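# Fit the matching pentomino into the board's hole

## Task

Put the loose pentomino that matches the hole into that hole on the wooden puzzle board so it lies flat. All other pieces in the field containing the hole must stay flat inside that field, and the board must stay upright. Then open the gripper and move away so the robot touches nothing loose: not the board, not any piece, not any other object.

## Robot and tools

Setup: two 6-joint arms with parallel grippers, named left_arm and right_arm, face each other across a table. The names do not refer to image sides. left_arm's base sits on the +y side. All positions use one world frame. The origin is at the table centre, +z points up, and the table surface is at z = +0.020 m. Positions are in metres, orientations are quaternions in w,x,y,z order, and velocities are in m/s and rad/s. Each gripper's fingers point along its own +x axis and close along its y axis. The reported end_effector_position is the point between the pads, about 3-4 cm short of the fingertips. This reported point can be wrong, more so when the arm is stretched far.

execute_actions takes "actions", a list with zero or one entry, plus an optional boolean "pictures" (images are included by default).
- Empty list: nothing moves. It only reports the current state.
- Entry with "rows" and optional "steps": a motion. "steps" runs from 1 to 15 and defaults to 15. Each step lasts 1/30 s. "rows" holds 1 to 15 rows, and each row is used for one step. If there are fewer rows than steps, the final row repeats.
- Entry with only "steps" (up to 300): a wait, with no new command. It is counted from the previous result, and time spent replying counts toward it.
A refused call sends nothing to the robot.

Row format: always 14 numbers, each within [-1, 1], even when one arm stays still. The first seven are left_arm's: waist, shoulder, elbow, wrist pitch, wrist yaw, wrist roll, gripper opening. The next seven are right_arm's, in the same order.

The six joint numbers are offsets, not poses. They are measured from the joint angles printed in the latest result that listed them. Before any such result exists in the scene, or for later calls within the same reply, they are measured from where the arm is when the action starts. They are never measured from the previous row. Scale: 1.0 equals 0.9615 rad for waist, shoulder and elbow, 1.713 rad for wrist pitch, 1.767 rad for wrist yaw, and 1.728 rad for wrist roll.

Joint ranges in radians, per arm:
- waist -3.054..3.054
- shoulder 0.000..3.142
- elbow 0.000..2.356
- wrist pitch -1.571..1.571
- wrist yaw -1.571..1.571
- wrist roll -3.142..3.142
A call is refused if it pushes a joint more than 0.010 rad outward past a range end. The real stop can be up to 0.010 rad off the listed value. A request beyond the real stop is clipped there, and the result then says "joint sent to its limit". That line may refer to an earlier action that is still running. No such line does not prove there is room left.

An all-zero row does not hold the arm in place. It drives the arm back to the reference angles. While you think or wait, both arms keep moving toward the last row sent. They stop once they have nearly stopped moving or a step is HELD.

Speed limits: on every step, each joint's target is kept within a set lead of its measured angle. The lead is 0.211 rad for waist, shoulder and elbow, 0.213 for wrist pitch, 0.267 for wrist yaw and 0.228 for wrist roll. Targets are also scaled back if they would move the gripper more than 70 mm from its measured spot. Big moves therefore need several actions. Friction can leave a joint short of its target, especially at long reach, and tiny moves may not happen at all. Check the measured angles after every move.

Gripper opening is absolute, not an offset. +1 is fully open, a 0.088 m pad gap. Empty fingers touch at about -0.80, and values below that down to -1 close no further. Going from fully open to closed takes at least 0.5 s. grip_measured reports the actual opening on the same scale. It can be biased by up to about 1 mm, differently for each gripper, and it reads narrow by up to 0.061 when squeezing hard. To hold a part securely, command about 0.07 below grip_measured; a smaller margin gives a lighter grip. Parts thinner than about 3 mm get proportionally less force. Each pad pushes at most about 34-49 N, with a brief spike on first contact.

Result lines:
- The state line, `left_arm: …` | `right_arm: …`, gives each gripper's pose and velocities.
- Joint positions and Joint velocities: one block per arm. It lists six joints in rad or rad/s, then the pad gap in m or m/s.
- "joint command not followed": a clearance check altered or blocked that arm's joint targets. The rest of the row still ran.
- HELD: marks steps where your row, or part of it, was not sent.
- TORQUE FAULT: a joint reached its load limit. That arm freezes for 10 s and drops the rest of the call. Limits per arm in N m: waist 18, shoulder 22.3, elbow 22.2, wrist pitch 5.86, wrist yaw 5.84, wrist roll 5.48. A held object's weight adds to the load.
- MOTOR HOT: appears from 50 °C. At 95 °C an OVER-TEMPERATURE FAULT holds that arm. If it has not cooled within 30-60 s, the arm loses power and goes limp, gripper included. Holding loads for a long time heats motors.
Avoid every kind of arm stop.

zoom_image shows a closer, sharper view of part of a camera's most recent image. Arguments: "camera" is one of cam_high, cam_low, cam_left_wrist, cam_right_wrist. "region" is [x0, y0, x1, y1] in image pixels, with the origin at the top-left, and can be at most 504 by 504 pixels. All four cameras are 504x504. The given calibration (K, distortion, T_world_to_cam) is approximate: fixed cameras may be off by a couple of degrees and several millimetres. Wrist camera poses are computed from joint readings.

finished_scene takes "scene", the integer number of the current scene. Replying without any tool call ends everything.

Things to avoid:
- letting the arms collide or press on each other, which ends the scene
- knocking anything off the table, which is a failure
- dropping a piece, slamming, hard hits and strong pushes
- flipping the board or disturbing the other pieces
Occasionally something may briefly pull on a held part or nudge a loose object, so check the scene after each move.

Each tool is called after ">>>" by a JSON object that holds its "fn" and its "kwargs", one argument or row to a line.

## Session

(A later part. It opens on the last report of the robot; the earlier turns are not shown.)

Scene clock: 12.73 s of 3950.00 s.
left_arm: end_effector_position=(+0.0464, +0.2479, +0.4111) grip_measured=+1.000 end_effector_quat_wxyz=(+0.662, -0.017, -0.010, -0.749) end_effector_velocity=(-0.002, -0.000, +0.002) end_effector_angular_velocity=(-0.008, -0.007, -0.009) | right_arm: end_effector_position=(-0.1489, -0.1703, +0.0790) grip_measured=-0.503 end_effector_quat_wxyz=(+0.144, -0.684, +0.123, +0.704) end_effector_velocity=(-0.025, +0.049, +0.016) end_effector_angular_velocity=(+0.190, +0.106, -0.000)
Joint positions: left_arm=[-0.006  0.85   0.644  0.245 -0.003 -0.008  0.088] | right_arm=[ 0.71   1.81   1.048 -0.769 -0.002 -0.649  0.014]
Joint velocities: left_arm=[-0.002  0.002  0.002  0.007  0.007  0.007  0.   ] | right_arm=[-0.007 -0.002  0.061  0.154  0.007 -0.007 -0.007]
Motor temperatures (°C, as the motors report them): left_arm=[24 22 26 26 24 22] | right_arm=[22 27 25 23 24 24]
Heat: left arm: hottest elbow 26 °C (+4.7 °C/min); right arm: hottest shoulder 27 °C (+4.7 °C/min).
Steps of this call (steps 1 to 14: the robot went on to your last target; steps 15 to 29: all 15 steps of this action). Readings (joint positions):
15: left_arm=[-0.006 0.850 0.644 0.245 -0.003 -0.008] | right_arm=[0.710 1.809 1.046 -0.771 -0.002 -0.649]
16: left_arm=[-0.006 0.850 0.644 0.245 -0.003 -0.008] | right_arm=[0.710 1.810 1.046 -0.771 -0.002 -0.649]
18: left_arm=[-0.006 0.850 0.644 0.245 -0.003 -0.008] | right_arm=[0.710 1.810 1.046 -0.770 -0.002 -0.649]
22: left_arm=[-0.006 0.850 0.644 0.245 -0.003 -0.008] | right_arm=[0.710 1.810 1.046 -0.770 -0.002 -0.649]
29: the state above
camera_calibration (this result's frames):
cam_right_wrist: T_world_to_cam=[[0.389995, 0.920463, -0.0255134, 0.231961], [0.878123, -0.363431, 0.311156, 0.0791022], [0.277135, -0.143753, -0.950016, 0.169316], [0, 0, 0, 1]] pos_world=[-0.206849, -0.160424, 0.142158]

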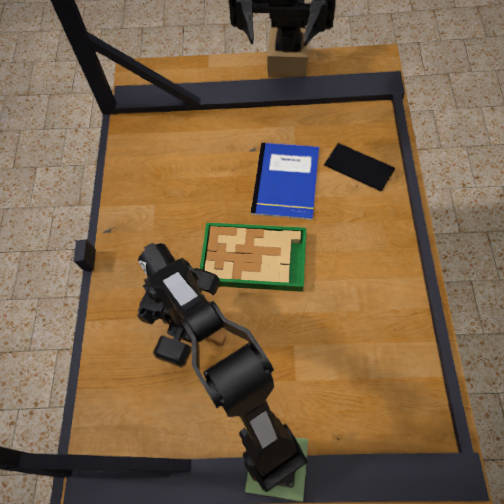

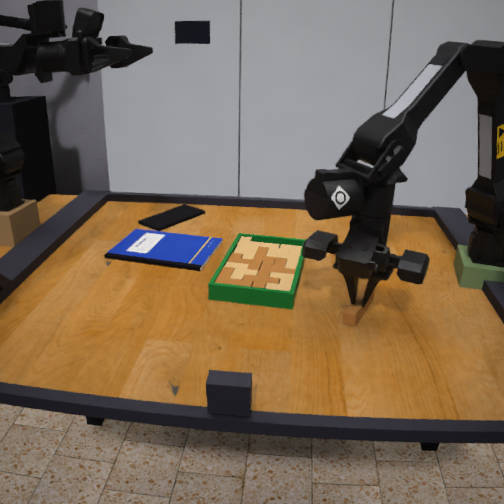

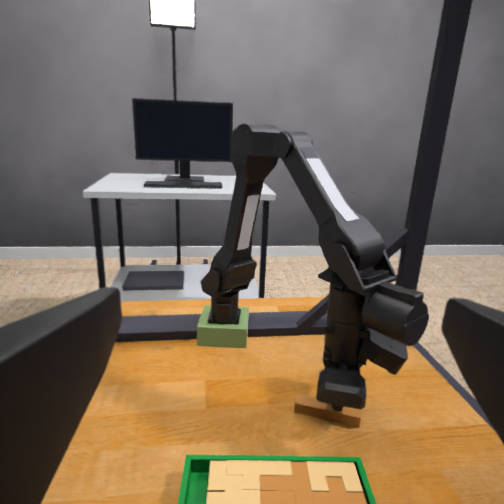

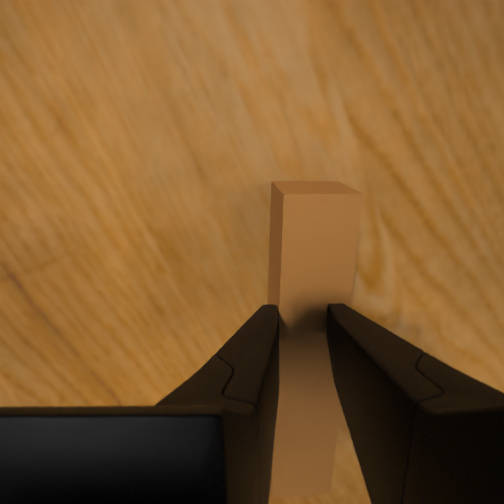

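>>> {"fn": "execute_actions", "kwargs": {
  "actions": [
    {"rows":[[0,0,0,0,0,0,1,0,0,0,0,0,0,0.05]],"steps":12}
  ]
}}

>>> {"fn": "zoom_image", "kwargs": {
  "camera": "cam_low",
  "region": [310, 250, 410, 340]
}}

Scene clock: 13.47 s of 3950.00 s.
left_arm: end_effector_position=(+0.0464, +0.2479, +0.4111) grip_measured=+1.000 end_effector_quat_wxyz=(+0.662, -0.017, -0.010, -0.749) end_effector_velocity=(+0.000, +0.000, +0.000) end_effector_angular_velocity=(+0.003, +0.007, +0.005) | right_arm: end_effector_position=(-0.1493, -0.1701, +0.0792) grip_measured=+0.033 end_effector_quat_wxyz=(+0.144, -0.684, +0.123, +0.705) end_effector_velocity=(-0.000, -0.001, +0.001) end_effector_angular_velocity=(-0.006, +0.005, +0.005)
Joint positions: left_arm=[-0.006  0.85   0.644  0.245 -0.003 -0.008  0.088] | right_arm=[ 0.71   1.811  1.049 -0.769 -0.002 -0.649  0.041]
Joint velocities: left_arm=[-0.002 -0.002  0.002 -0.007 -0.007 -0.007  0.   ] | right_arm=[-0.002 -0.002  0.002 -0.007 -0.007 -0.007  0.006]
Motor temperatures (°C, as the motors report them): left_arm=[24 22 26 26 24 22] | right_arm=[22 27 25 23 24 24]
Heat: left arm: hottest elbow 26 °C (+4.5 °C/min); right arm: hottest shoulder 27 °C (+4.5 °C/min).
Steps of this call (steps 1 to 10: the robot went on to your last target; steps 11 to 22: all 12 steps of this action). Readings (joint positions):
11: left_arm=[-0.006 0.850 0.644 0.245 -0.003 -0.008] | right_arm=[0.710 1.811 1.049 -0.768 -0.005 -0.649]
12: left_arm=[-0.006 0.850 0.644 0.245 -0.003 -0.008] | right_arm=[0.710 1.811 1.049 -0.769 -0.005 -0.649]
14: left_arm=[-0.006 0.850 0.644 0.245 -0.003 -0.008] | right_arm=[0.710 1.811 1.049 -0.769 -0.002 -0.649]
18: left_arm=[-0.006 0.850 0.644 0.245 -0.003 -0.008] | right_arm=[0.710 1.811 1.049 -0.769 -0.002 -0.649]
22: the state above
camera_calibration (this result's frames):
cam_right_wrist: T_world_to_cam=[[0.389283, 0.920777, -0.0250652, 0.231857], [0.878522, -0.362964, 0.310573, 0.0796495], [0.27687, -0.142921, -0.950219, 0.16971], [0, 0, 0, 1]] pos_world=[-0.20722, -0.160324, 0.142337]

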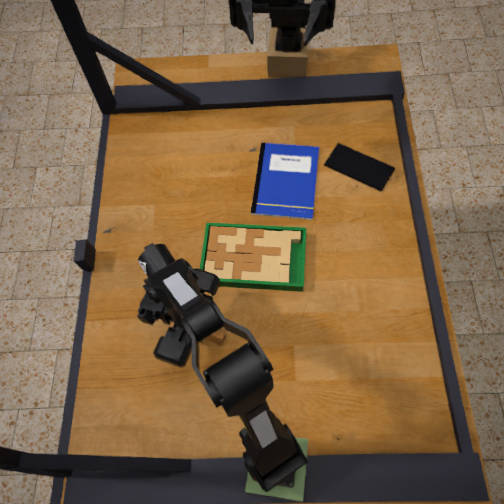

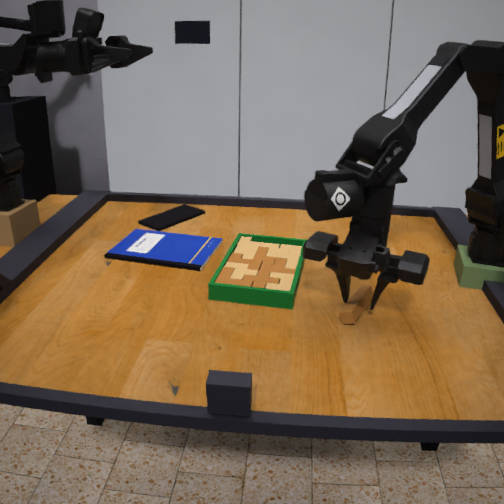

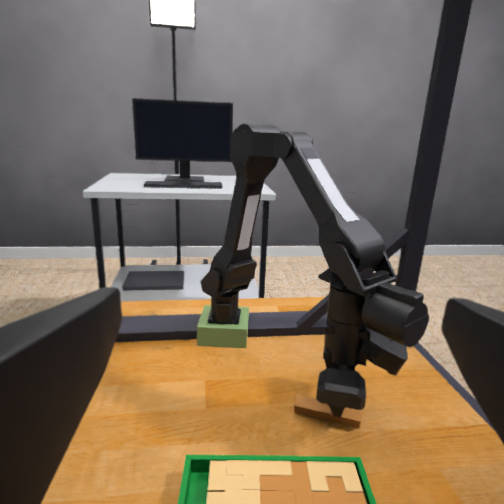

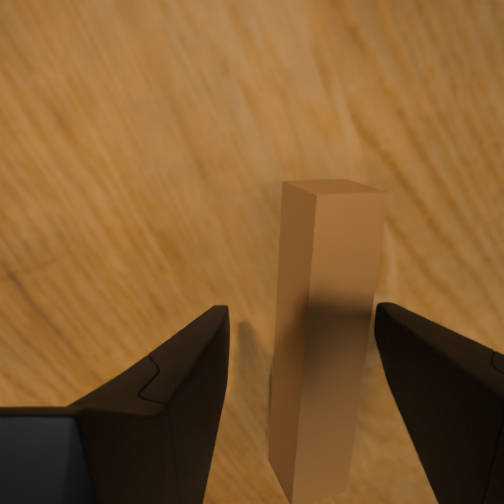

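Region (310, 250, 410, 340) of cam_low's 504x504 image, scaled by 5.040, with more detail than that image has; it fills the top 454 rows of this view, and the rest is white.

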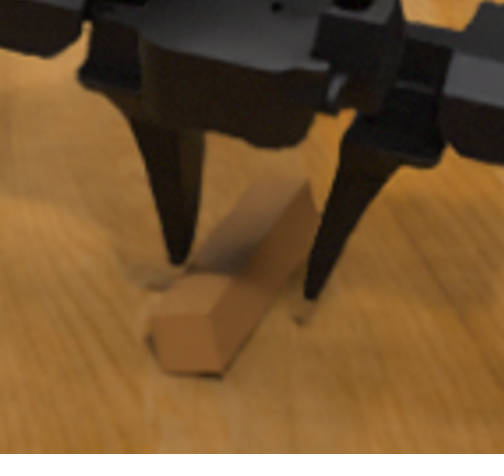

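>>> {"fn": "execute_actions", "kwargs": {
  "actions": [
    {"rows":[[0,0,0,0,0,0,1,0,0,0,0,0,0,0.2]],"steps":10}
  ]
}}

>>> {"fn": "zoom_image", "kwargs": {
  "camera": "cam_low",
  "region": [310, 250, 410, 340]
}}

Scene clock: 14.40 s of 3950.00 s.
left_arm: end_effector_position=(+0.0464, +0.2479, +0.4111) grip_measured=+1.000 end_effector_quat_wxyz=(+0.662, -0.017, -0.010, -0.749) end_effector_velocity=(+0.000, +0.000, -0.004) end_effector_angular_velocity=(+0.015, +0.021, +0.004) | right_arm: end_effector_position=(-0.1493, -0.1701, +0.0792) grip_measured=+0.190 end_effector_quat_wxyz=(+0.144, -0.684, +0.123, +0.705) end_effector_velocity=(+0.001, -0.002, +0.000) end_effector_angular_velocity=(-0.010, +0.002, +0.005)
Joint positions: left_arm=[-0.006  0.85   0.644  0.245 -0.003 -0.008  0.088] | right_arm=[ 0.71   1.811  1.049 -0.769 -0.002 -0.649  0.048]
Joint velocities: left_arm=[-0.002 -0.002 -0.007 -0.007 -0.007 -0.022  0.   ] | right_arm=[-0.002 -0.002 -0.002 -0.007 -0.007 -0.007  0.003]
Motor temperatures (°C, as the motors report them): left_arm=[24 22 26 27 24 22] | right_arm=[22 28 25 23 24 24]
Heat: left arm: hottest wrist pitch 27 °C (+8.3 °C/min); right arm: hottest shoulder 28 °C (+8.3 °C/min).
Steps of this call (steps 1 to 15: the robot went on to your last target; steps 16 to 18: nothing new was sent; steps 19 to 28: all 10 steps of this action). Readings (joint positions):
19: left_arm=[-0.006 0.850 0.644 0.245 -0.003 -0.008] | right_arm=[0.710 1.811 1.049 -0.769 -0.002 -0.649]
20: left_arm=[-0.006 0.850 0.644 0.245 -0.003 -0.008] | right_arm=[0.710 1.811 1.049 -0.769 -0.002 -0.649]
22: left_arm=[-0.006 0.850 0.644 0.245 -0.003 -0.008] | right_arm=[0.710 1.811 1.049 -0.769 -0.002 -0.649]
26: left_arm=[-0.006 0.850 0.644 0.245 -0.003 -0.008] | right_arm=[0.710 1.811 1.049 -0.769 -0.002 -0.649]
28: the state above
camera_calibration (this result's frames):
cam_right_wrist: T_world_to_cam=[[0.389283, 0.920777, -0.0250652, 0.231857], [0.878522, -0.362964, 0.310573, 0.0796495], [0.27687, -0.142921, -0.950219, 0.16971], [0, 0, 0, 1]] pos_world=[-0.20722, -0.160324, 0.142337]

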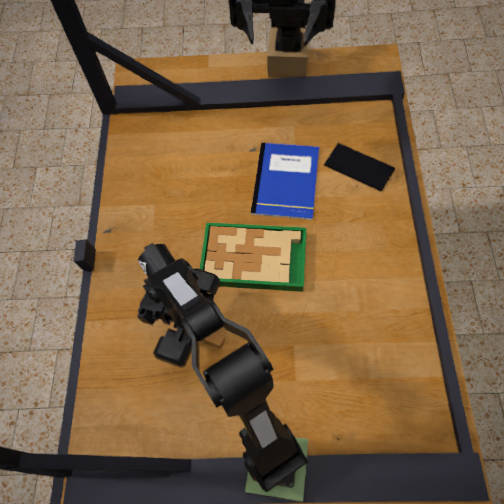

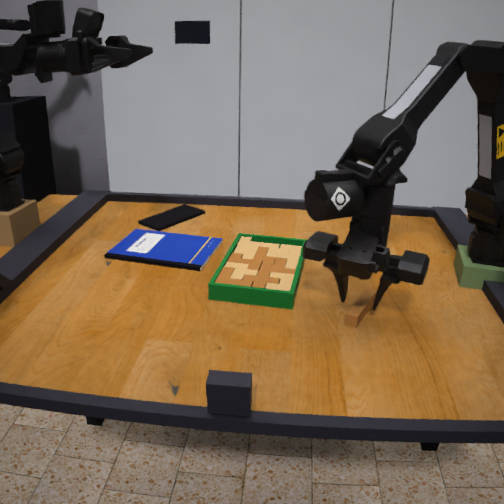

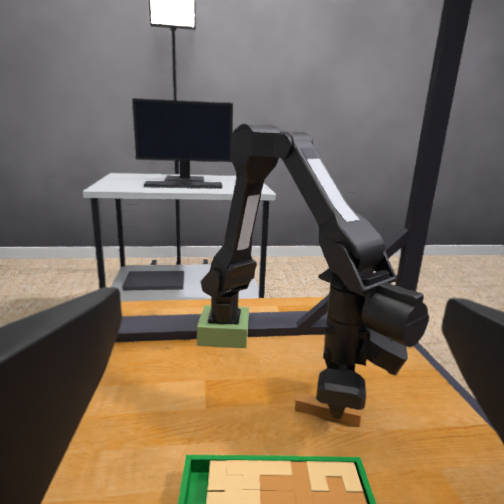

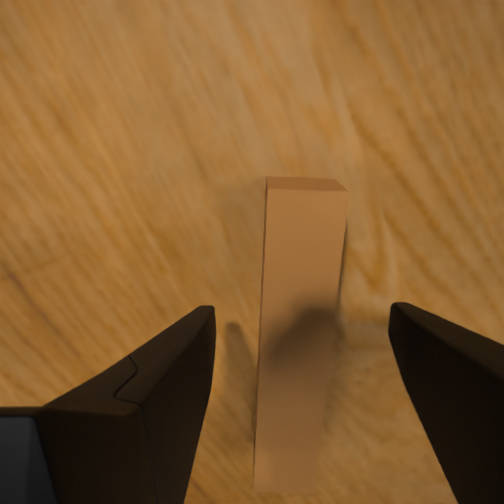

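Region (310, 250, 410, 340) of cam_low's 504x504 image, scaled by 5.040, with more detail than that image has; it fills the top 454 rows of this view, and the rest is white.

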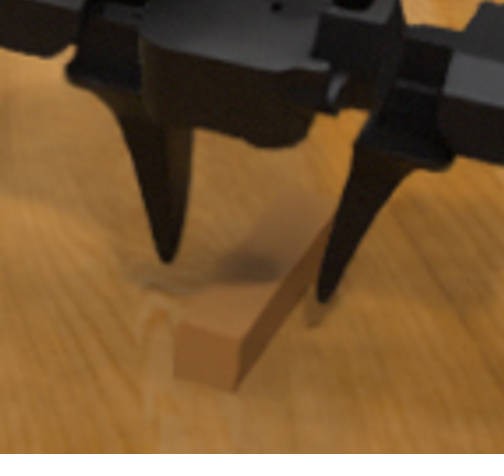

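>>> {"fn": "execute_actions", "kwargs": {
  "actions": [
    {"rows":[[0,0,0,0,0,0,1,0,0.025,-0.021,0.012,0,0.022,0.1]],"steps":12}
  ]
}}

Scene clock: 15.23 s of 3950.00 s.
left_arm: end_effector_position=(+0.0464, +0.2479, +0.4111) grip_measured=+1.000 end_effector_quat_wxyz=(+0.662, -0.017, -0.010, -0.749) end_effector_velocity=(+0.000, +0.000, -0.010) end_effector_angular_velocity=(+0.031, -0.011, +0.005) | right_arm: end_effector_position=(-0.1491, -0.1705, +0.0745) grip_measured=+0.105 end_effector_quat_wxyz=(+0.155, -0.681, +0.135, +0.702) end_effector_velocity=(+0.000, +0.001, +0.000) end_effector_angular_velocity=(+0.002, +0.010, -0.014)
Joint positions: left_arm=[-0.006  0.85   0.644  0.245 -0.003 -0.008  0.088] | right_arm=[ 0.71   1.819  1.038 -0.75  -0.002 -0.613  0.044]
Joint velocities: left_arm=[-0.002 -0.002 -0.012 -0.022 -0.007  0.007  0.   ] | right_arm=[-0.007 -0.002 -0.002  0.007 -0.007  0.007 -0.001]
Motor temperatures (°C, as the motors report them): left_arm=[24 22 27 27 24 22] | right_arm=[22 28 25 23 24 24]
Heat: left arm: hottest elbow 27 °C (+7.9 °C/min); right arm: hottest shoulder 28 °C (+7.9 °C/min).
Steps of this call (steps 1 to 13: the robot went on to your last target; steps 14 to 25: all 12 steps of this action). Readings (joint positions):
14: left_arm=[-0.006 0.850 0.644 0.245 -0.003 -0.008] | right_arm=[0.710 1.811 1.049 -0.767 -0.002 -0.644]
15: left_arm=[-0.006 0.850 0.644 0.245 -0.003 -0.008] | right_arm=[0.710 1.811 1.047 -0.762 -0.002 -0.636]
17: left_arm=[-0.006 0.850 0.644 0.245 -0.003 -0.008] | right_arm=[0.710 1.812 1.044 -0.755 -0.002 -0.625]
21: left_arm=[-0.006 0.850 0.644 0.245 -0.003 -0.008] | right_arm=[0.710 1.818 1.039 -0.751 -0.002 -0.616]
25: the state above
camera_calibration (this result's frames):
cam_right_wrist: T_world_to_cam=[[0.421299, 0.906534, -0.0265046, 0.234465], [0.865571, -0.393194, 0.310137, 0.0736894], [0.270729, -0.153602, -0.950322, 0.162426], [0, 0, 0, 1]] pos_world=[-0.206537, -0.158628, 0.137718]

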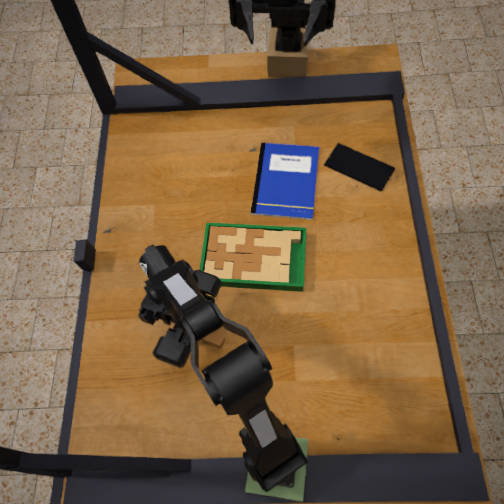

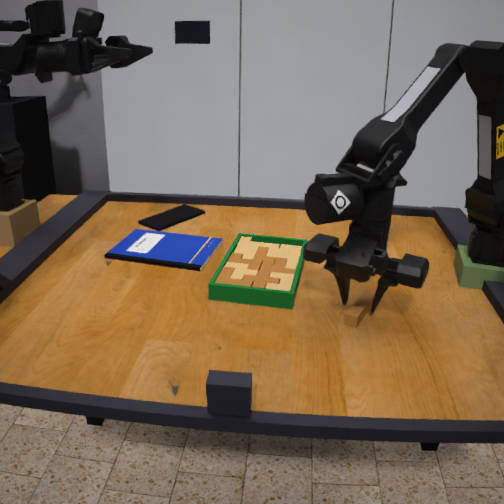

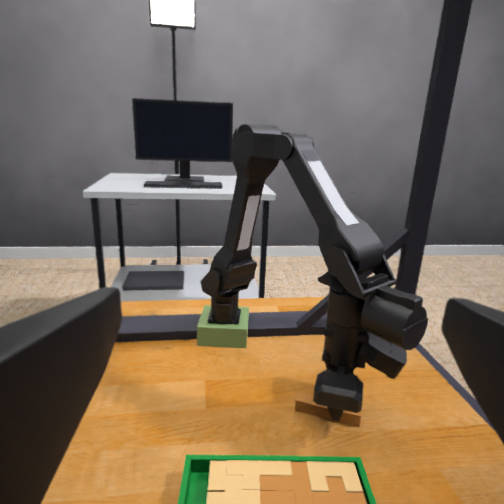

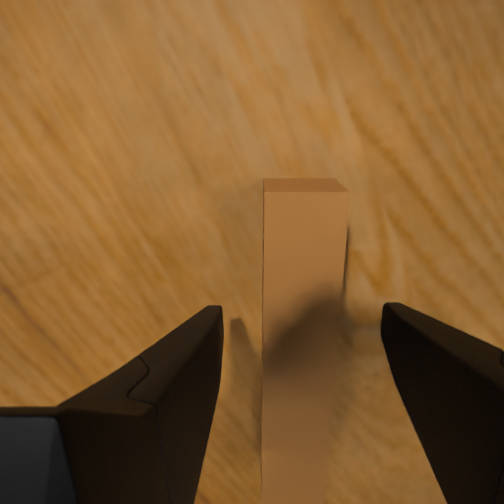

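>>> {"fn": "execute_actions", "kwargs": {
  "actions": [
    {"rows":[[0,0,0,0,0,0,1,-0.021,0,0,-0.019,0,0,0.1]],"steps":12}
  ]
}}

Scene clock: 16.27 s of 3950.00 s.
left_arm: end_effector_position=(+0.0464, +0.2479, +0.4111) grip_measured=+1.000 end_effector_quat_wxyz=(+0.662, -0.017, -0.010, -0.749) end_effector_velocity=(+0.000, +0.000, -0.002) end_effector_angular_velocity=(+0.006, -0.008, +0.005) | right_arm: end_effector_position=(-0.1413, -0.1736, +0.0742) grip_measured=+0.102 end_effector_quat_wxyz=(+0.154, -0.688, +0.149, +0.694) end_effector_velocity=(+0.001, -0.002, +0.000) end_effector_angular_velocity=(-0.003, -0.010, +0.010)
Joint positions: left_arm=[-0.006  0.85   0.644  0.245 -0.003 -0.008  0.088] | right_arm=[ 0.694  1.819  1.038 -0.78  -0.002 -0.613  0.044]
Joint velocities: left_arm=[-0.002 -0.002 -0.002 -0.007 -0.007  0.007  0.   ] | right_arm=[ 0.002 -0.002 -0.002 -0.007  0.007 -0.007 -0.   ]
Motor temperatures (°C, as the motors report them): left_arm=[24 22 27 27 24 22] | right_arm=[22 28 25 23 24 24]
Heat: left arm: hottest elbow 27 °C (+7.4 °C/min); right arm: hottest shoulder 28 °C (+7.4 °C/min).
Steps of this call (steps 1 to 15: the robot went on to your last target; steps 16 to 19: nothing new was sent; steps 20 to 31: all 12 steps of this action). Readings (joint positions):
20: left_arm=[-0.006 0.850 0.644 0.245 -0.003 -0.008] | right_arm=[0.710 1.819 1.038 -0.751 -0.002 -0.613]
21: left_arm=[-0.006 0.850 0.644 0.245 -0.003 -0.008] | right_arm=[0.707 1.819 1.038 -0.758 -0.002 -0.613]
23: left_arm=[-0.006 0.850 0.644 0.245 -0.003 -0.008] | right_arm=[0.699 1.819 1.038 -0.771 -0.002 -0.613]
27: left_arm=[-0.006 0.850 0.644 0.245 -0.003 -0.008] | right_arm=[0.694 1.819 1.038 -0.777 -0.002 -0.613]
31: the state above
camera_calibration (this result's frames):
cam_right_wrist: T_world_to_cam=[[0.437677, 0.898077, -0.0435454, 0.236085], [0.853612, -0.399817, 0.333905, 0.0612125], [0.282463, -0.183314, -0.9416, 0.155344], [0, 0, 0, 1]] pos_world=[-0.19946, -0.159072, 0.136114]

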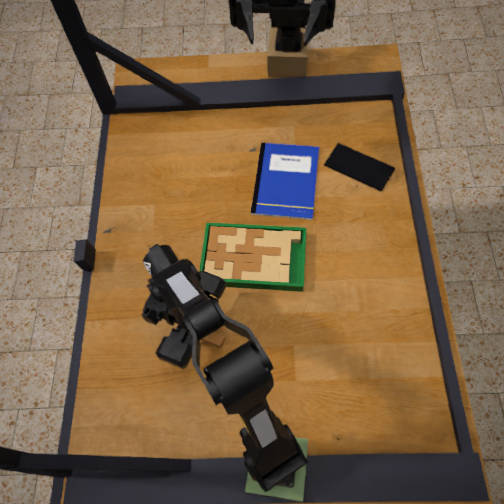

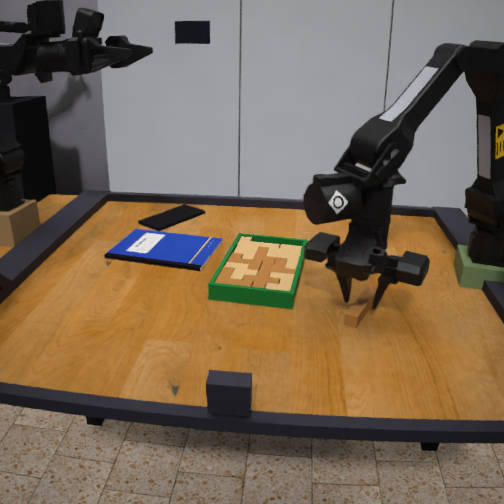

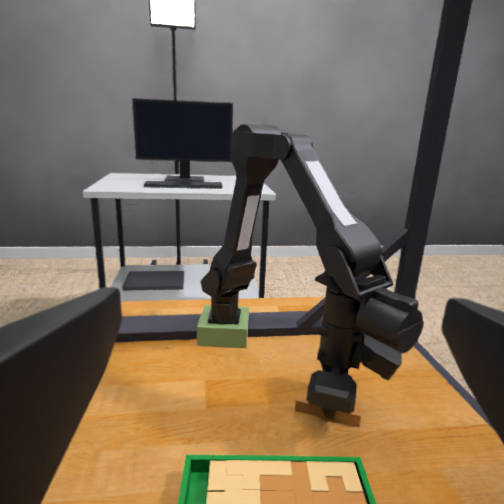

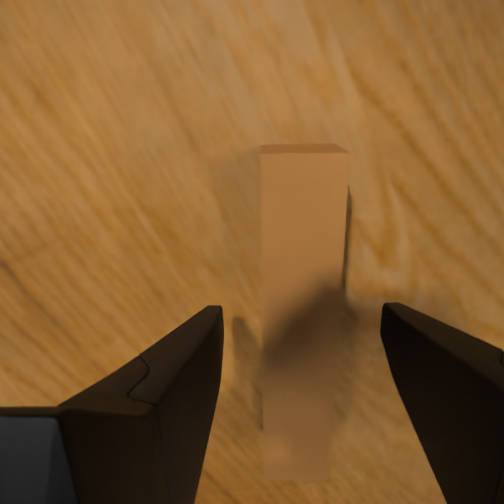

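Centred. Close.

>>> {"fn": "execute_actions", "kwargs": {
  "actions": [
    {"rows":[[0,0,0,0,0,0,1,0,0,0,0,0,0,-0.52]]}
  ]
}}

>>> {"fn": "zoom_image", "kwargs": {
  "camera": "cam_low",
  "region": [310, 250, 410, 340]
}}

Scene clock: 17.10 s of 3950.00 s.
left_arm: end_effector_position=(+0.0464, +0.2479, +0.4111) grip_measured=+1.000 end_effector_quat_wxyz=(+0.662, -0.017, -0.010, -0.749) end_effector_velocity=(+0.000, +0.000, -0.002) end_effector_angular_velocity=(+0.006, -0.008, +0.005) | right_arm: end_effector_position=(-0.1410, -0.1738, +0.0742) grip_measured=-0.452 end_effector_quat_wxyz=(+0.154, -0.688, +0.150, +0.693) end_effector_velocity=(+0.001, -0.002, +0.000) end_effector_angular_velocity=(-0.010, +0.003, +0.020)
Joint positions: left_arm=[-0.006  0.85   0.644  0.245 -0.003 -0.008  0.088] | right_arm=[ 0.693  1.819  1.038 -0.781 -0.002 -0.613  0.017]
Joint velocities: left_arm=[-0.002 -0.002 -0.002 -0.007 -0.007  0.007  0.   ] | right_arm=[-0.002 -0.002 -0.002 -0.007 -0.007 -0.022  0.   ]
Motor temperatures (°C, as the motors report them): left_arm=[24 22 27 27 24 22] | right_arm=[22 28 26 23 24 24]
Heat: left arm: hottest elbow 27 °C (+7.0 °C/min); right arm: hottest shoulder 28 °C (+7.0 °C/min).
Steps of this call (steps 1 to 10: the robot went on to your last target; steps 11 to 25: all 15 steps of this action). Readings (joint positions):
11: left_arm=[-0.006 0.850 0.644 0.245 -0.003 -0.008] | right_arm=[0.693 1.819 1.038 -0.781 -0.002 -0.613]
12: left_arm=[-0.006 0.850 0.644 0.245 -0.003 -0.008] | right_arm=[0.693 1.819 1.038 -0.781 -0.002 -0.613]
14: left_arm=[-0.006 0.850 0.644 0.245 -0.003 -0.008] | right_arm=[0.693 1.819 1.038 -0.781 -0.002 -0.613]
18: left_arm=[-0.006 0.850 0.644 0.245 -0.003 -0.008] | right_arm=[0.693 1.819 1.038 -0.781 -0.002 -0.613]
25: the state above
camera_calibration (this result's frames):
cam_right_wrist: T_world_to_cam=[[0.438044, 0.897867, -0.0441827, 0.23619], [0.853268, -0.399811, 0.334791, 0.0608445], [0.282933, -0.184353, -0.941256, 0.15511], [0, 0, 0, 1]] pos_world=[-0.199264, -0.159146, 0.136063]

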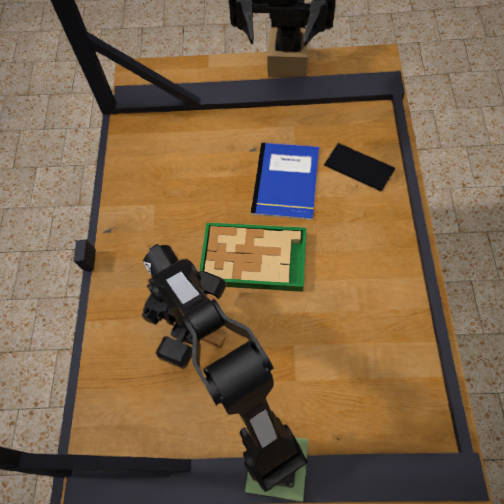

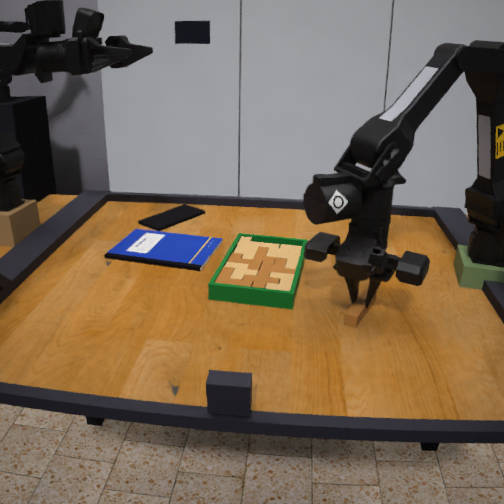

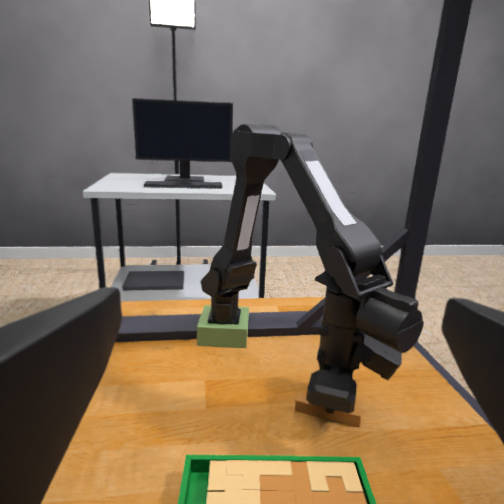

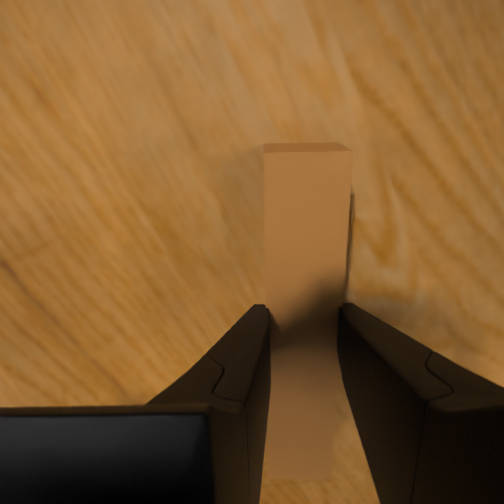

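Region (310, 250, 410, 340) of cam_low's 504x504 image, scaled by 5.040, with more detail than that image has; it fills the top 454 rows of this view, and the rest is white.

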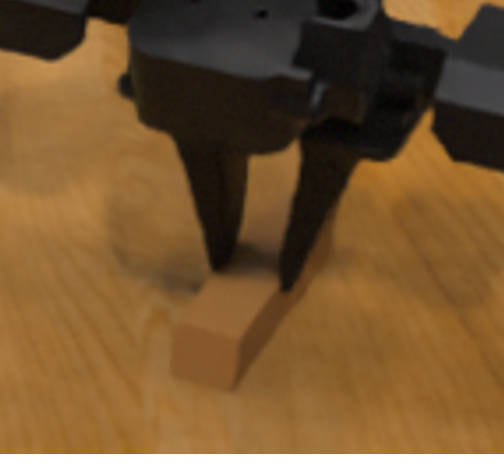

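>>> {"fn": "execute_actions", "kwargs": {
  "actions": [
    {"rows":[[0,0,0,0,0,0,1,0,-0.03,0.04,-0.04,0,0,-0.52],[0,0,0,0,0,0,1,0,-0.05,0.07,-0.07,0,0,-0.52],[0,0,0,0,0,0,1,0,-0.07,0.1,-0.1,0,0,-0.52],[0,0,0,0,0,0,1,0,-0.09,0.13,-0.125,0,0,-0.52],[0,0,0,0,0,0,1,0,-0.111,0.153,-0.147,0,0,-0.52],[0,0,0,0,0,0,1,0,-0.111,0.153,-0.147,0,0,-0.52],[0,0,0,0,0,0,1,0,-0.111,0.153,-0.147,0,0,-0.52],[0,0,0,0,0,0,1,-0.1,-0.111,0.153,-0.147,0,0.05,-0.52],[0,0,0,0,0,0,1,-0.2,-0.111,0.2,-0.16,0,0.1,-0.52],[0,0,0,0,0,0,1,-0.3,-0.09,0.25,-0.17,0,0.15,-0.52],[0,0,0,0,0,0,1,-0.4,-0.06,0.3,-0.18,0,0.2,-0.52],[0,0,0,0,0,0,1,-0.5,-0.03,0.35,-0.19,0,0.25,-0.52],[0,0,0,0,0,0,1,-0.6,0,0.4,-0.2,0,0.3,-0.52],[0,0,0,0,0,0,1,-0.66,0.03,0.45,-0.21,0,0.31,-0.52],[0,0,0,0,0,0,1,-0.707,0.06,0.5,-0.22,0,0.314,-0.52]]}
  ],
  "pictures": false
}}

>>> {"fn": "execute_actions", "kwargs": {
  "actions": [
    {"steps":12}
  ],
  "pictures": false
}}

Scene clock: 20.87 s of 3950.00 s.
left_arm: end_effector_position=(+0.0464, +0.2479, +0.4111) grip_measured=+1.000 end_effector_quat_wxyz=(+0.662, -0.017, -0.010, -0.749) end_effector_velocity=(+0.000, -0.001, -0.003) end_effector_angular_velocity=(+0.011, -0.009, +0.005) | right_arm: end_effector_position=(-0.0629, -0.1066, +0.1637) grip_measured=-0.452 end_effector_quat_wxyz=(+0.380, -0.588, +0.350, +0.622) end_effector_velocity=(+0.395, +0.318, +0.130) end_effector_angular_velocity=(+0.169, +0.120, -2.742)
Joint positions: left_arm=[-0.006  0.85   0.644  0.245 -0.003 -0.008  0.088] | right_arm=[ 0.387  1.781  1.369 -1.096 -0.005 -0.264  0.017]
Joint velocities: left_arm=[-0.002  0.002 -0.002 -0.007 -0.007  0.007  0.   ] | right_arm=[-1.346  0.589  1.233 -0.447  0.007  1.399 -0.   ]
Motor temperatures (°C, as the motors report them): left_arm=[24 22 27 27 24 22] | right_arm=[22 28 26 23 24 24]
Heat: left arm: hottest elbow 27 °C (+5.8 °C/min); right arm: hottest shoulder 28 °C (+5.8 °C/min).
Steps of this call (steps 1 to 15: the robot went on to your last target; steps 16 to 90: nothing new was sent; then 0.27 s passed at rest; steps 91 to 105: all 15 steps of this action). Readings (joint positions):
91: left_arm=[-0.006 0.850 0.644 0.245 -0.003 -0.008] | right_arm=[0.693 1.818 1.042 -0.788 -0.002 -0.613]
92: left_arm=[-0.006 0.850 0.644 0.245 -0.003 -0.008] | right_arm=[0.693 1.816 1.052 -0.813 -0.002 -0.613]
94: left_arm=[-0.006 0.850 0.644 0.245 -0.003 -0.008] | right_arm=[0.693 1.801 1.082 -0.885 -0.002 -0.613]
98: left_arm=[-0.006 0.850 0.644 0.245 -0.003 -0.008] | right_arm=[0.690 1.737 1.158 -0.986 -0.005 -0.603]
105: the state above

Scene clock: 21.27 s of 3950.00 s.
left_arm: end_effector_position=(+0.0464, +0.2479, +0.4111) grip_measured=+1.000 end_effector_quat_wxyz=(+0.662, -0.017, -0.010, -0.749) end_effector_velocity=(+0.001, +0.002, +0.002) end_effector_angular_velocity=(-0.001, +0.008, +0.005) | right_arm: end_effector_position=(+0.0660, -0.0796, +0.1742) grip_measured=-0.452 end_effector_quat_wxyz=(+0.537, -0.467, +0.499, +0.495) end_effector_velocity=(-0.012, +0.004, +0.004) end_effector_angular_velocity=(+0.008, +0.068, -0.025)
Joint positions: left_arm=[-0.006  0.85   0.644  0.245 -0.003 -0.008  0.088] | right_arm=[ 0.016  1.859  1.509 -1.154  0.002 -0.077  0.017]
Joint velocities: left_arm=[-0.002 -0.007  0.002 -0.007 -0.007 -0.007  0.   ] | right_arm=[ 0.007  0.007  0.027 -0.022 -0.066  0.037 -0.   ]
Motor temperatures (°C, as the motors report them): left_arm=[24 22 27 27 24 22] | right_arm=[22 28 26 23 24 24]
Heat: left arm: hottest elbow 27 °C (+5.6 °C/min); right arm: hottest shoulder 28 °C (+5.6 °C/min).
Steps of this call (steps 1 to 12: the robot went on to your last target). Readings (joint positions):
1: left_arm=[-0.006 0.850 0.644 0.245 -0.003 -0.008] | right_arm=[0.343 1.800 1.408 -1.108 -0.005 -0.220]
2: left_arm=[-0.006 0.850 0.644 0.245 -0.003 -0.008] | right_arm=[0.298 1.815 1.438 -1.116 -0.005 -0.183]
4: left_arm=[-0.006 0.850 0.644 0.245 -0.003 -0.008] | right_arm=[0.206 1.836 1.475 -1.132 -0.005 -0.135]
8: left_arm=[-0.006 0.850 0.644 0.245 -0.003 -0.008] | right_arm=[0.048 1.855 1.502 -1.149 0.002 -0.089]
12: the state above

>>> {"fn": "execute_actions", "kwargs": {
  "actions": [
    {"rows":[[0,0,0,0,0,0,1,0,0.04,0.06,0,0,0,-0.52],[0,0,0,0,0,0,1,0,0.08,0.1,0,0,0,-0.52],[0,0,0,0,0,0,1,0,0.12,0.14,0,0,0,-0.52],[0,0,0,0,0,0,1,0,0.16,0.18,-0.005,0,0,-0.52],[0,0,0,0,0,0,1,0,0.2,0.21,-0.01,0,0,-0.52],[0,0,0,0,0,0,1,0,0.24,0.24,-0.01,0,0,-0.52],[0,0,0,0,0,0,1,0,0.28,0.262,-0.013,0,0,-0.52],[0,0,0,0,0,0,1,0,0.305,0.262,-0.013,0,0,-0.52]]}
  ]
}}

Scene clock: 22.47 s of 3950.00 s.
left_arm: end_effector_position=(+0.0464, +0.2479, +0.4111) grip_measured=+1.000 end_effector_quat_wxyz=(+0.662, -0.017, -0.010, -0.749) end_effector_velocity=(+0.000, +0.001, +0.003) end_effector_angular_velocity=(-0.011, +0.009, +0.005) | right_arm: end_effector_position=(+0.0734, -0.0295, +0.1327) grip_measured=-0.452 end_effector_quat_wxyz=(+0.520, -0.480, +0.518, +0.481) end_effector_velocity=(+0.002, +0.016, +0.009) end_effector_angular_velocity=(+0.032, +0.002, -0.010)
Joint positions: left_arm=[-0.006  0.85   0.644  0.245 -0.003 -0.008  0.088] | right_arm=[ 0.016  2.135  1.741 -1.175  0.    -0.075  0.017]
Joint velocities: left_arm=[-0.002 -0.002  0.002  0.007 -0.007 -0.007  0.   ] | right_arm=[-0.002  0.032  0.085 -0.022 -0.007  0.007 -0.   ]
Motor temperatures (°C, as the motors report them): left_arm=[24 22 27 27 24 22] | right_arm=[22 28 26 23 24 24]
Heat: left arm: hottest elbow 27 °C (+5.3 °C/min); right arm: hottest shoulder 28 °C (+5.3 °C/min).
Steps of this call (steps 1 to 21: the robot went on to your last target; steps 22 to 36: all 15 steps of this action). Readings (joint positions):
22: left_arm=[-0.006 0.850 0.644 0.245 -0.003 -0.008] | right_arm=[0.016 1.862 1.517 -1.159 0.000 -0.073]
23: left_arm=[-0.006 0.850 0.644 0.245 -0.003 -0.008] | right_arm=[0.016 1.871 1.531 -1.163 0.000 -0.073]
25: left_arm=[-0.006 0.850 0.644 0.245 -0.003 -0.008] | right_arm=[0.016 1.909 1.585 -1.159 0.000 -0.073]
29: left_arm=[-0.006 0.850 0.644 0.245 -0.003 -0.008] | right_arm=[0.016 2.029 1.706 -1.163 0.000 -0.074]
36: the state above
camera_calibration (this result's frames):
cam_right_wrist: T_world_to_cam=[[0.994073, -0.0981282, -0.0468014, -0.0545364], [-0.076467, -0.937089, 0.340612, -0.0324148], [-0.0772807, -0.335014, -0.939038, 0.197847], [0, 0, 0, 1]] pos_world=[0.0670242, 0.0305544, 0.194274]

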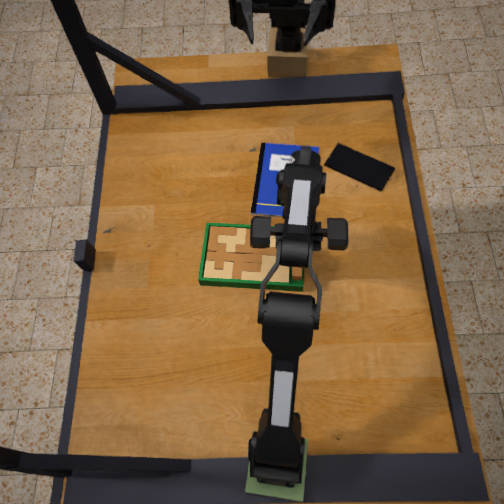

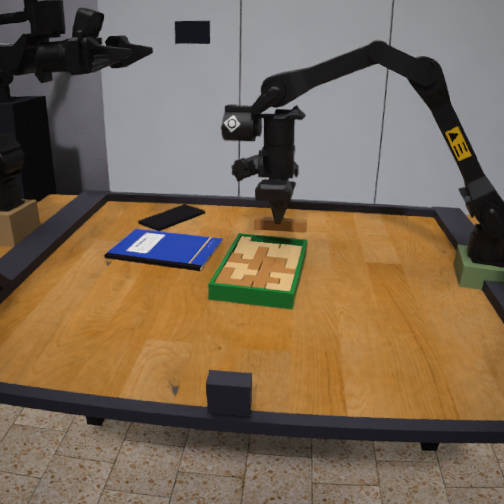

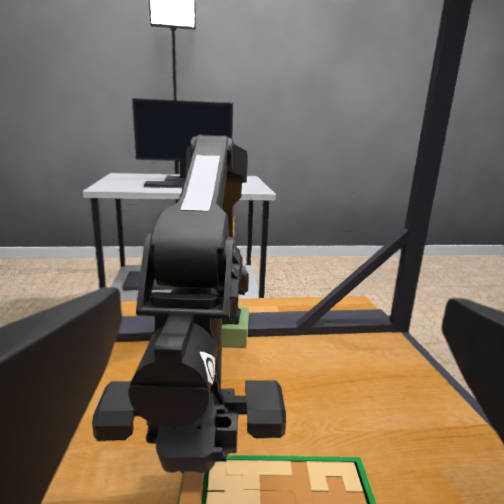

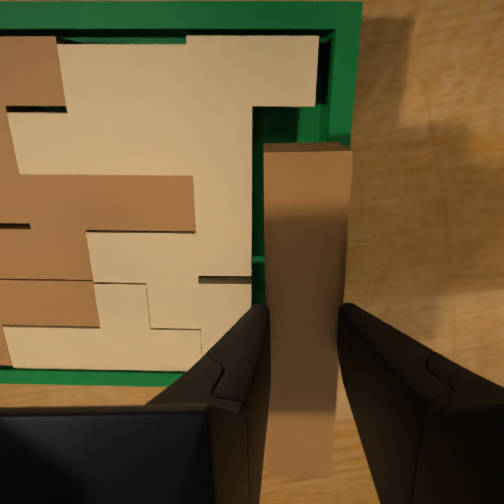

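>>> {"fn": "execute_actions", "kwargs": {
  "actions": [
    {"rows":[[0,0,0,0,0,0,1,0.013,0.052,0.026,0.017,0,0,-0.52]]}
  ]
}}

Scene clock: 25.77 s of 3950.00 s.
left_arm: end_effector_position=(+0.0464, +0.2479, +0.4111) grip_measured=+1.000 end_effector_quat_wxyz=(+0.662, -0.017, -0.010, -0.749) end_effector_velocity=(+0.001, +0.002, +0.003) end_effector_angular_velocity=(-0.011, +0.009, +0.005) | right_arm: end_effector_position=(+0.0707, -0.0187, +0.1256) grip_measured=-0.452 end_effector_quat_wxyz=(+0.522, -0.479, +0.511, +0.487) end_effector_velocity=(-0.001, -0.003, -0.001) end_effector_angular_velocity=(-0.011, +0.009, -0.010)
Joint positions: left_arm=[-0.006  0.85   0.644  0.245 -0.003 -0.008  0.088] | right_arm=[ 0.026  2.166  1.762 -1.147  0.    -0.075  0.017]
Joint velocities: left_arm=[-0.002 -0.007 -0.002  0.007 -0.007 -0.007  0.   ] | right_arm=[-0.002 -0.002 -0.007 -0.007 -0.007  0.007 -0.   ]
Motor temperatures (°C, as the motors report them): left_arm=[24 23 28 28 24 22] | right_arm=[22 29 26 23 24 24]
Heat: left arm: hottest elbow 28 °C (+7.0 °C/min); right arm: hottest shoulder 29 °C (+7.0 °C/min).
Steps of this call (steps 1 to 30: the robot went on to your last target; steps 31 to 84: nothing new was sent; steps 85 to 99: all 15 steps of this action). Readings (joint positions):
85: left_arm=[-0.006 0.850 0.644 0.245 -0.003 -0.008] | right_arm=[0.016 2.138 1.757 -1.174 0.000 -0.075]
86: left_arm=[-0.006 0.850 0.644 0.245 -0.003 -0.008] | right_arm=[0.018 2.142 1.759 -1.167 0.000 -0.075]
88: left_arm=[-0.006 0.850 0.644 0.245 -0.003 -0.008] | right_arm=[0.021 2.152 1.762 -1.154 0.000 -0.075]
92: left_arm=[-0.006 0.850 0.644 0.245 -0.003 -0.008] | right_arm=[0.026 2.166 1.762 -1.149 0.000 -0.075]
99: the state above
camera_calibration (this result's frames):
cam_right_wrist: T_world_to_cam=[[0.995143, -0.0870967, -0.0458843, -0.0510684], [-0.0676147, -0.943479, 0.324462, -0.0188409], [-0.0715504, -0.319784, -0.944785, 0.19513], [0, 0, 0, 1]] pos_world=[0.0635081, 0.0401754, 0.188126]

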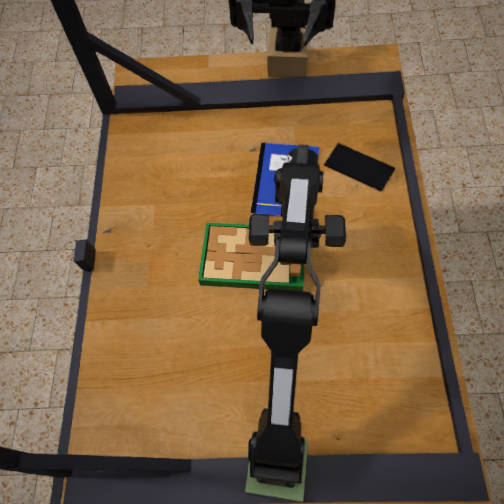

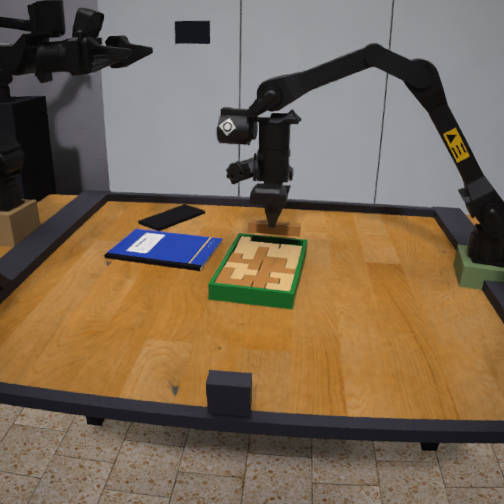

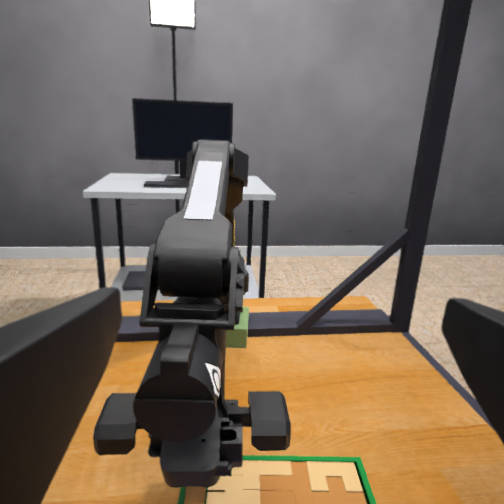

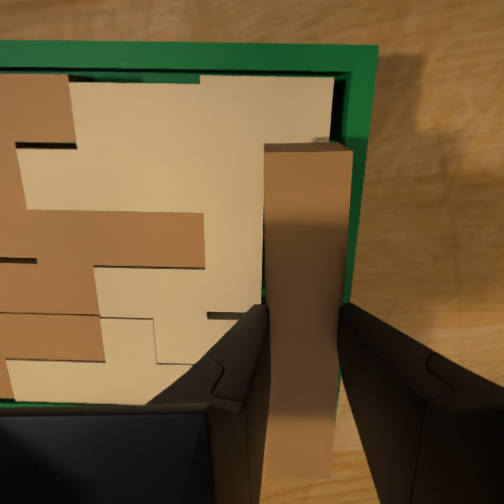

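>>> {"fn": "execute_actions", "kwargs": {
  "actions": [
    {"rows":[[0,0,0,0,0,0,1,0,0,-0.02,0,0,0,-0.52],[0,0,0,0,0,0,1,0,0,-0.02,0,0,0,-0.52],[0,0,0,0,0,0,1,0,0,-0.03,0.006,0,0,-0.52],[0,0,0,0,0,0,1,0,0,-0.03,0.006,0,0,-0.52],[0,0,0,0,0,0,1,0,0,-0.045,0.014,0,0,-0.52]]}
  ]
}}

>>> {"fn": "zoom_image", "kwargs": {
  "camera": "cam_low",
  "region": [200, 180, 330, 300]
}}

Scene clock: 27.30 s of 3950.00 s.
left_arm: end_effector_position=(+0.0464, +0.2479, +0.4111) grip_measured=+1.000 end_effector_quat_wxyz=(+0.662, -0.017, -0.010, -0.749) end_effector_velocity=(-0.002, +0.001, +0.000) end_effector_angular_velocity=(+0.005, +0.021, -0.011) | right_arm: end_effector_position=(+0.0701, -0.0227, +0.1173) grip_measured=-0.452 end_effector_quat_wxyz=(+0.519, -0.481, +0.514, +0.485) end_effector_velocity=(+0.001, -0.006, -0.001) end_effector_angular_velocity=(-0.018, -0.005, +0.005)
Joint positions: left_arm=[-0.006  0.85   0.644  0.245 -0.003 -0.008  0.088] | right_arm=[ 0.026  2.166  1.729 -1.125  0.    -0.075  0.017]
Joint velocities: left_arm=[-0.002 -0.002  0.002 -0.007  0.007 -0.022  0.   ] | right_arm=[-0.002 -0.007 -0.017 -0.007  0.007 -0.007 -0.   ]
Motor temperatures (°C, as the motors report them): left_arm=[24 23 28 28 24 22] | right_arm=[22 29 27 23 24 24]
Heat: left arm: hottest elbow 28 °C (+6.6 °C/min); right arm: hottest shoulder 29 °C (+6.6 °C/min).
Steps of this call (steps 1 to 15: the robot went on to your last target; steps 16 to 31: nothing new was sent; steps 32 to 46: all 15 steps of this action). Readings (joint positions):
32: left_arm=[-0.006 0.850 0.644 0.245 -0.003 -0.008] | right_arm=[0.026 2.166 1.762 -1.147 0.000 -0.075]
33: left_arm=[-0.006 0.850 0.644 0.245 -0.003 -0.008] | right_arm=[0.026 2.166 1.761 -1.147 0.000 -0.075]
35: left_arm=[-0.006 0.850 0.644 0.245 -0.003 -0.008] | right_arm=[0.026 2.166 1.755 -1.143 0.000 -0.075]
39: left_arm=[-0.006 0.850 0.644 0.245 -0.003 -0.008] | right_arm=[0.026 2.166 1.735 -1.131 0.000 -0.075]
46: the state above
camera_calibration (this result's frames):
cam_right_wrist: T_world_to_cam=[[0.995068, -0.0876201, -0.0464972, -0.0511674], [-0.0670834, -0.939742, 0.335239, -0.0211487], [-0.073069, -0.330467, -0.940985, 0.185428], [0, 0, 0, 1]] pos_world=[0.0630454, 0.0369202, 0.179196]

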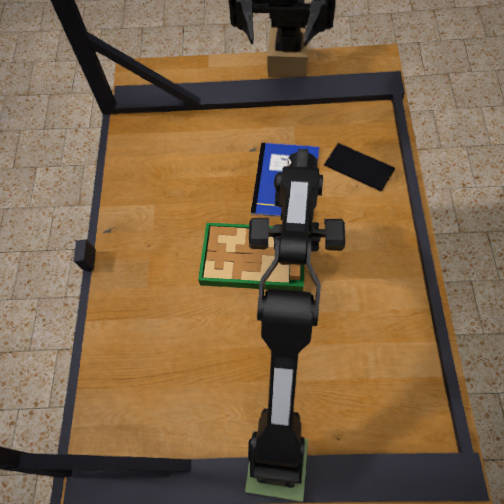

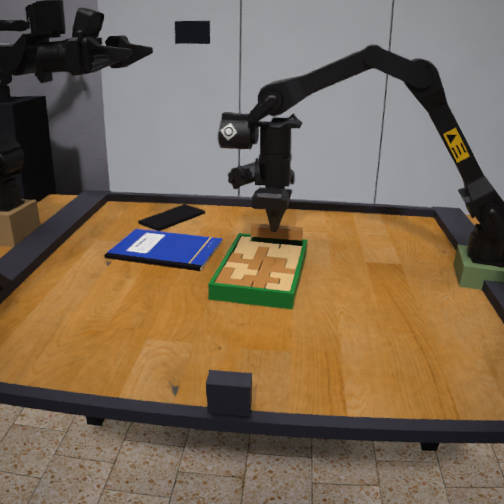

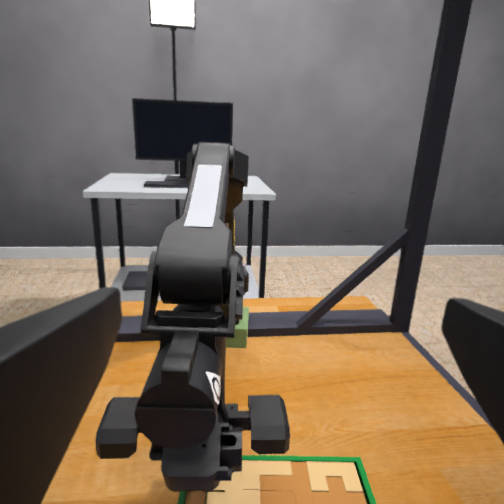

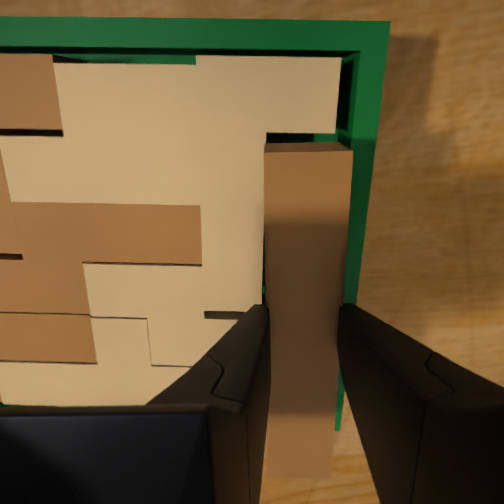

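Region (200, 180, 330, 300) of cam_low's 504x504 image, scaled by 3.877, with more detail than that image has; it fills the top 465 rows of this view, and the rest is white.

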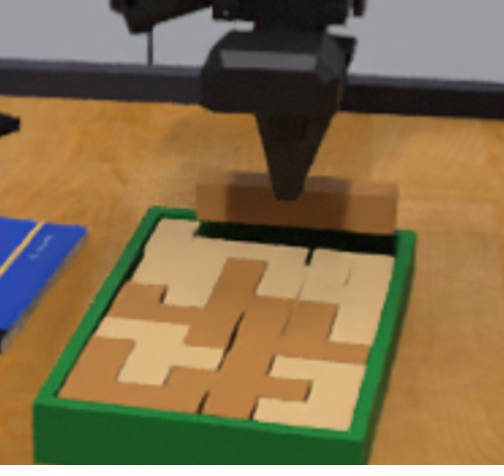

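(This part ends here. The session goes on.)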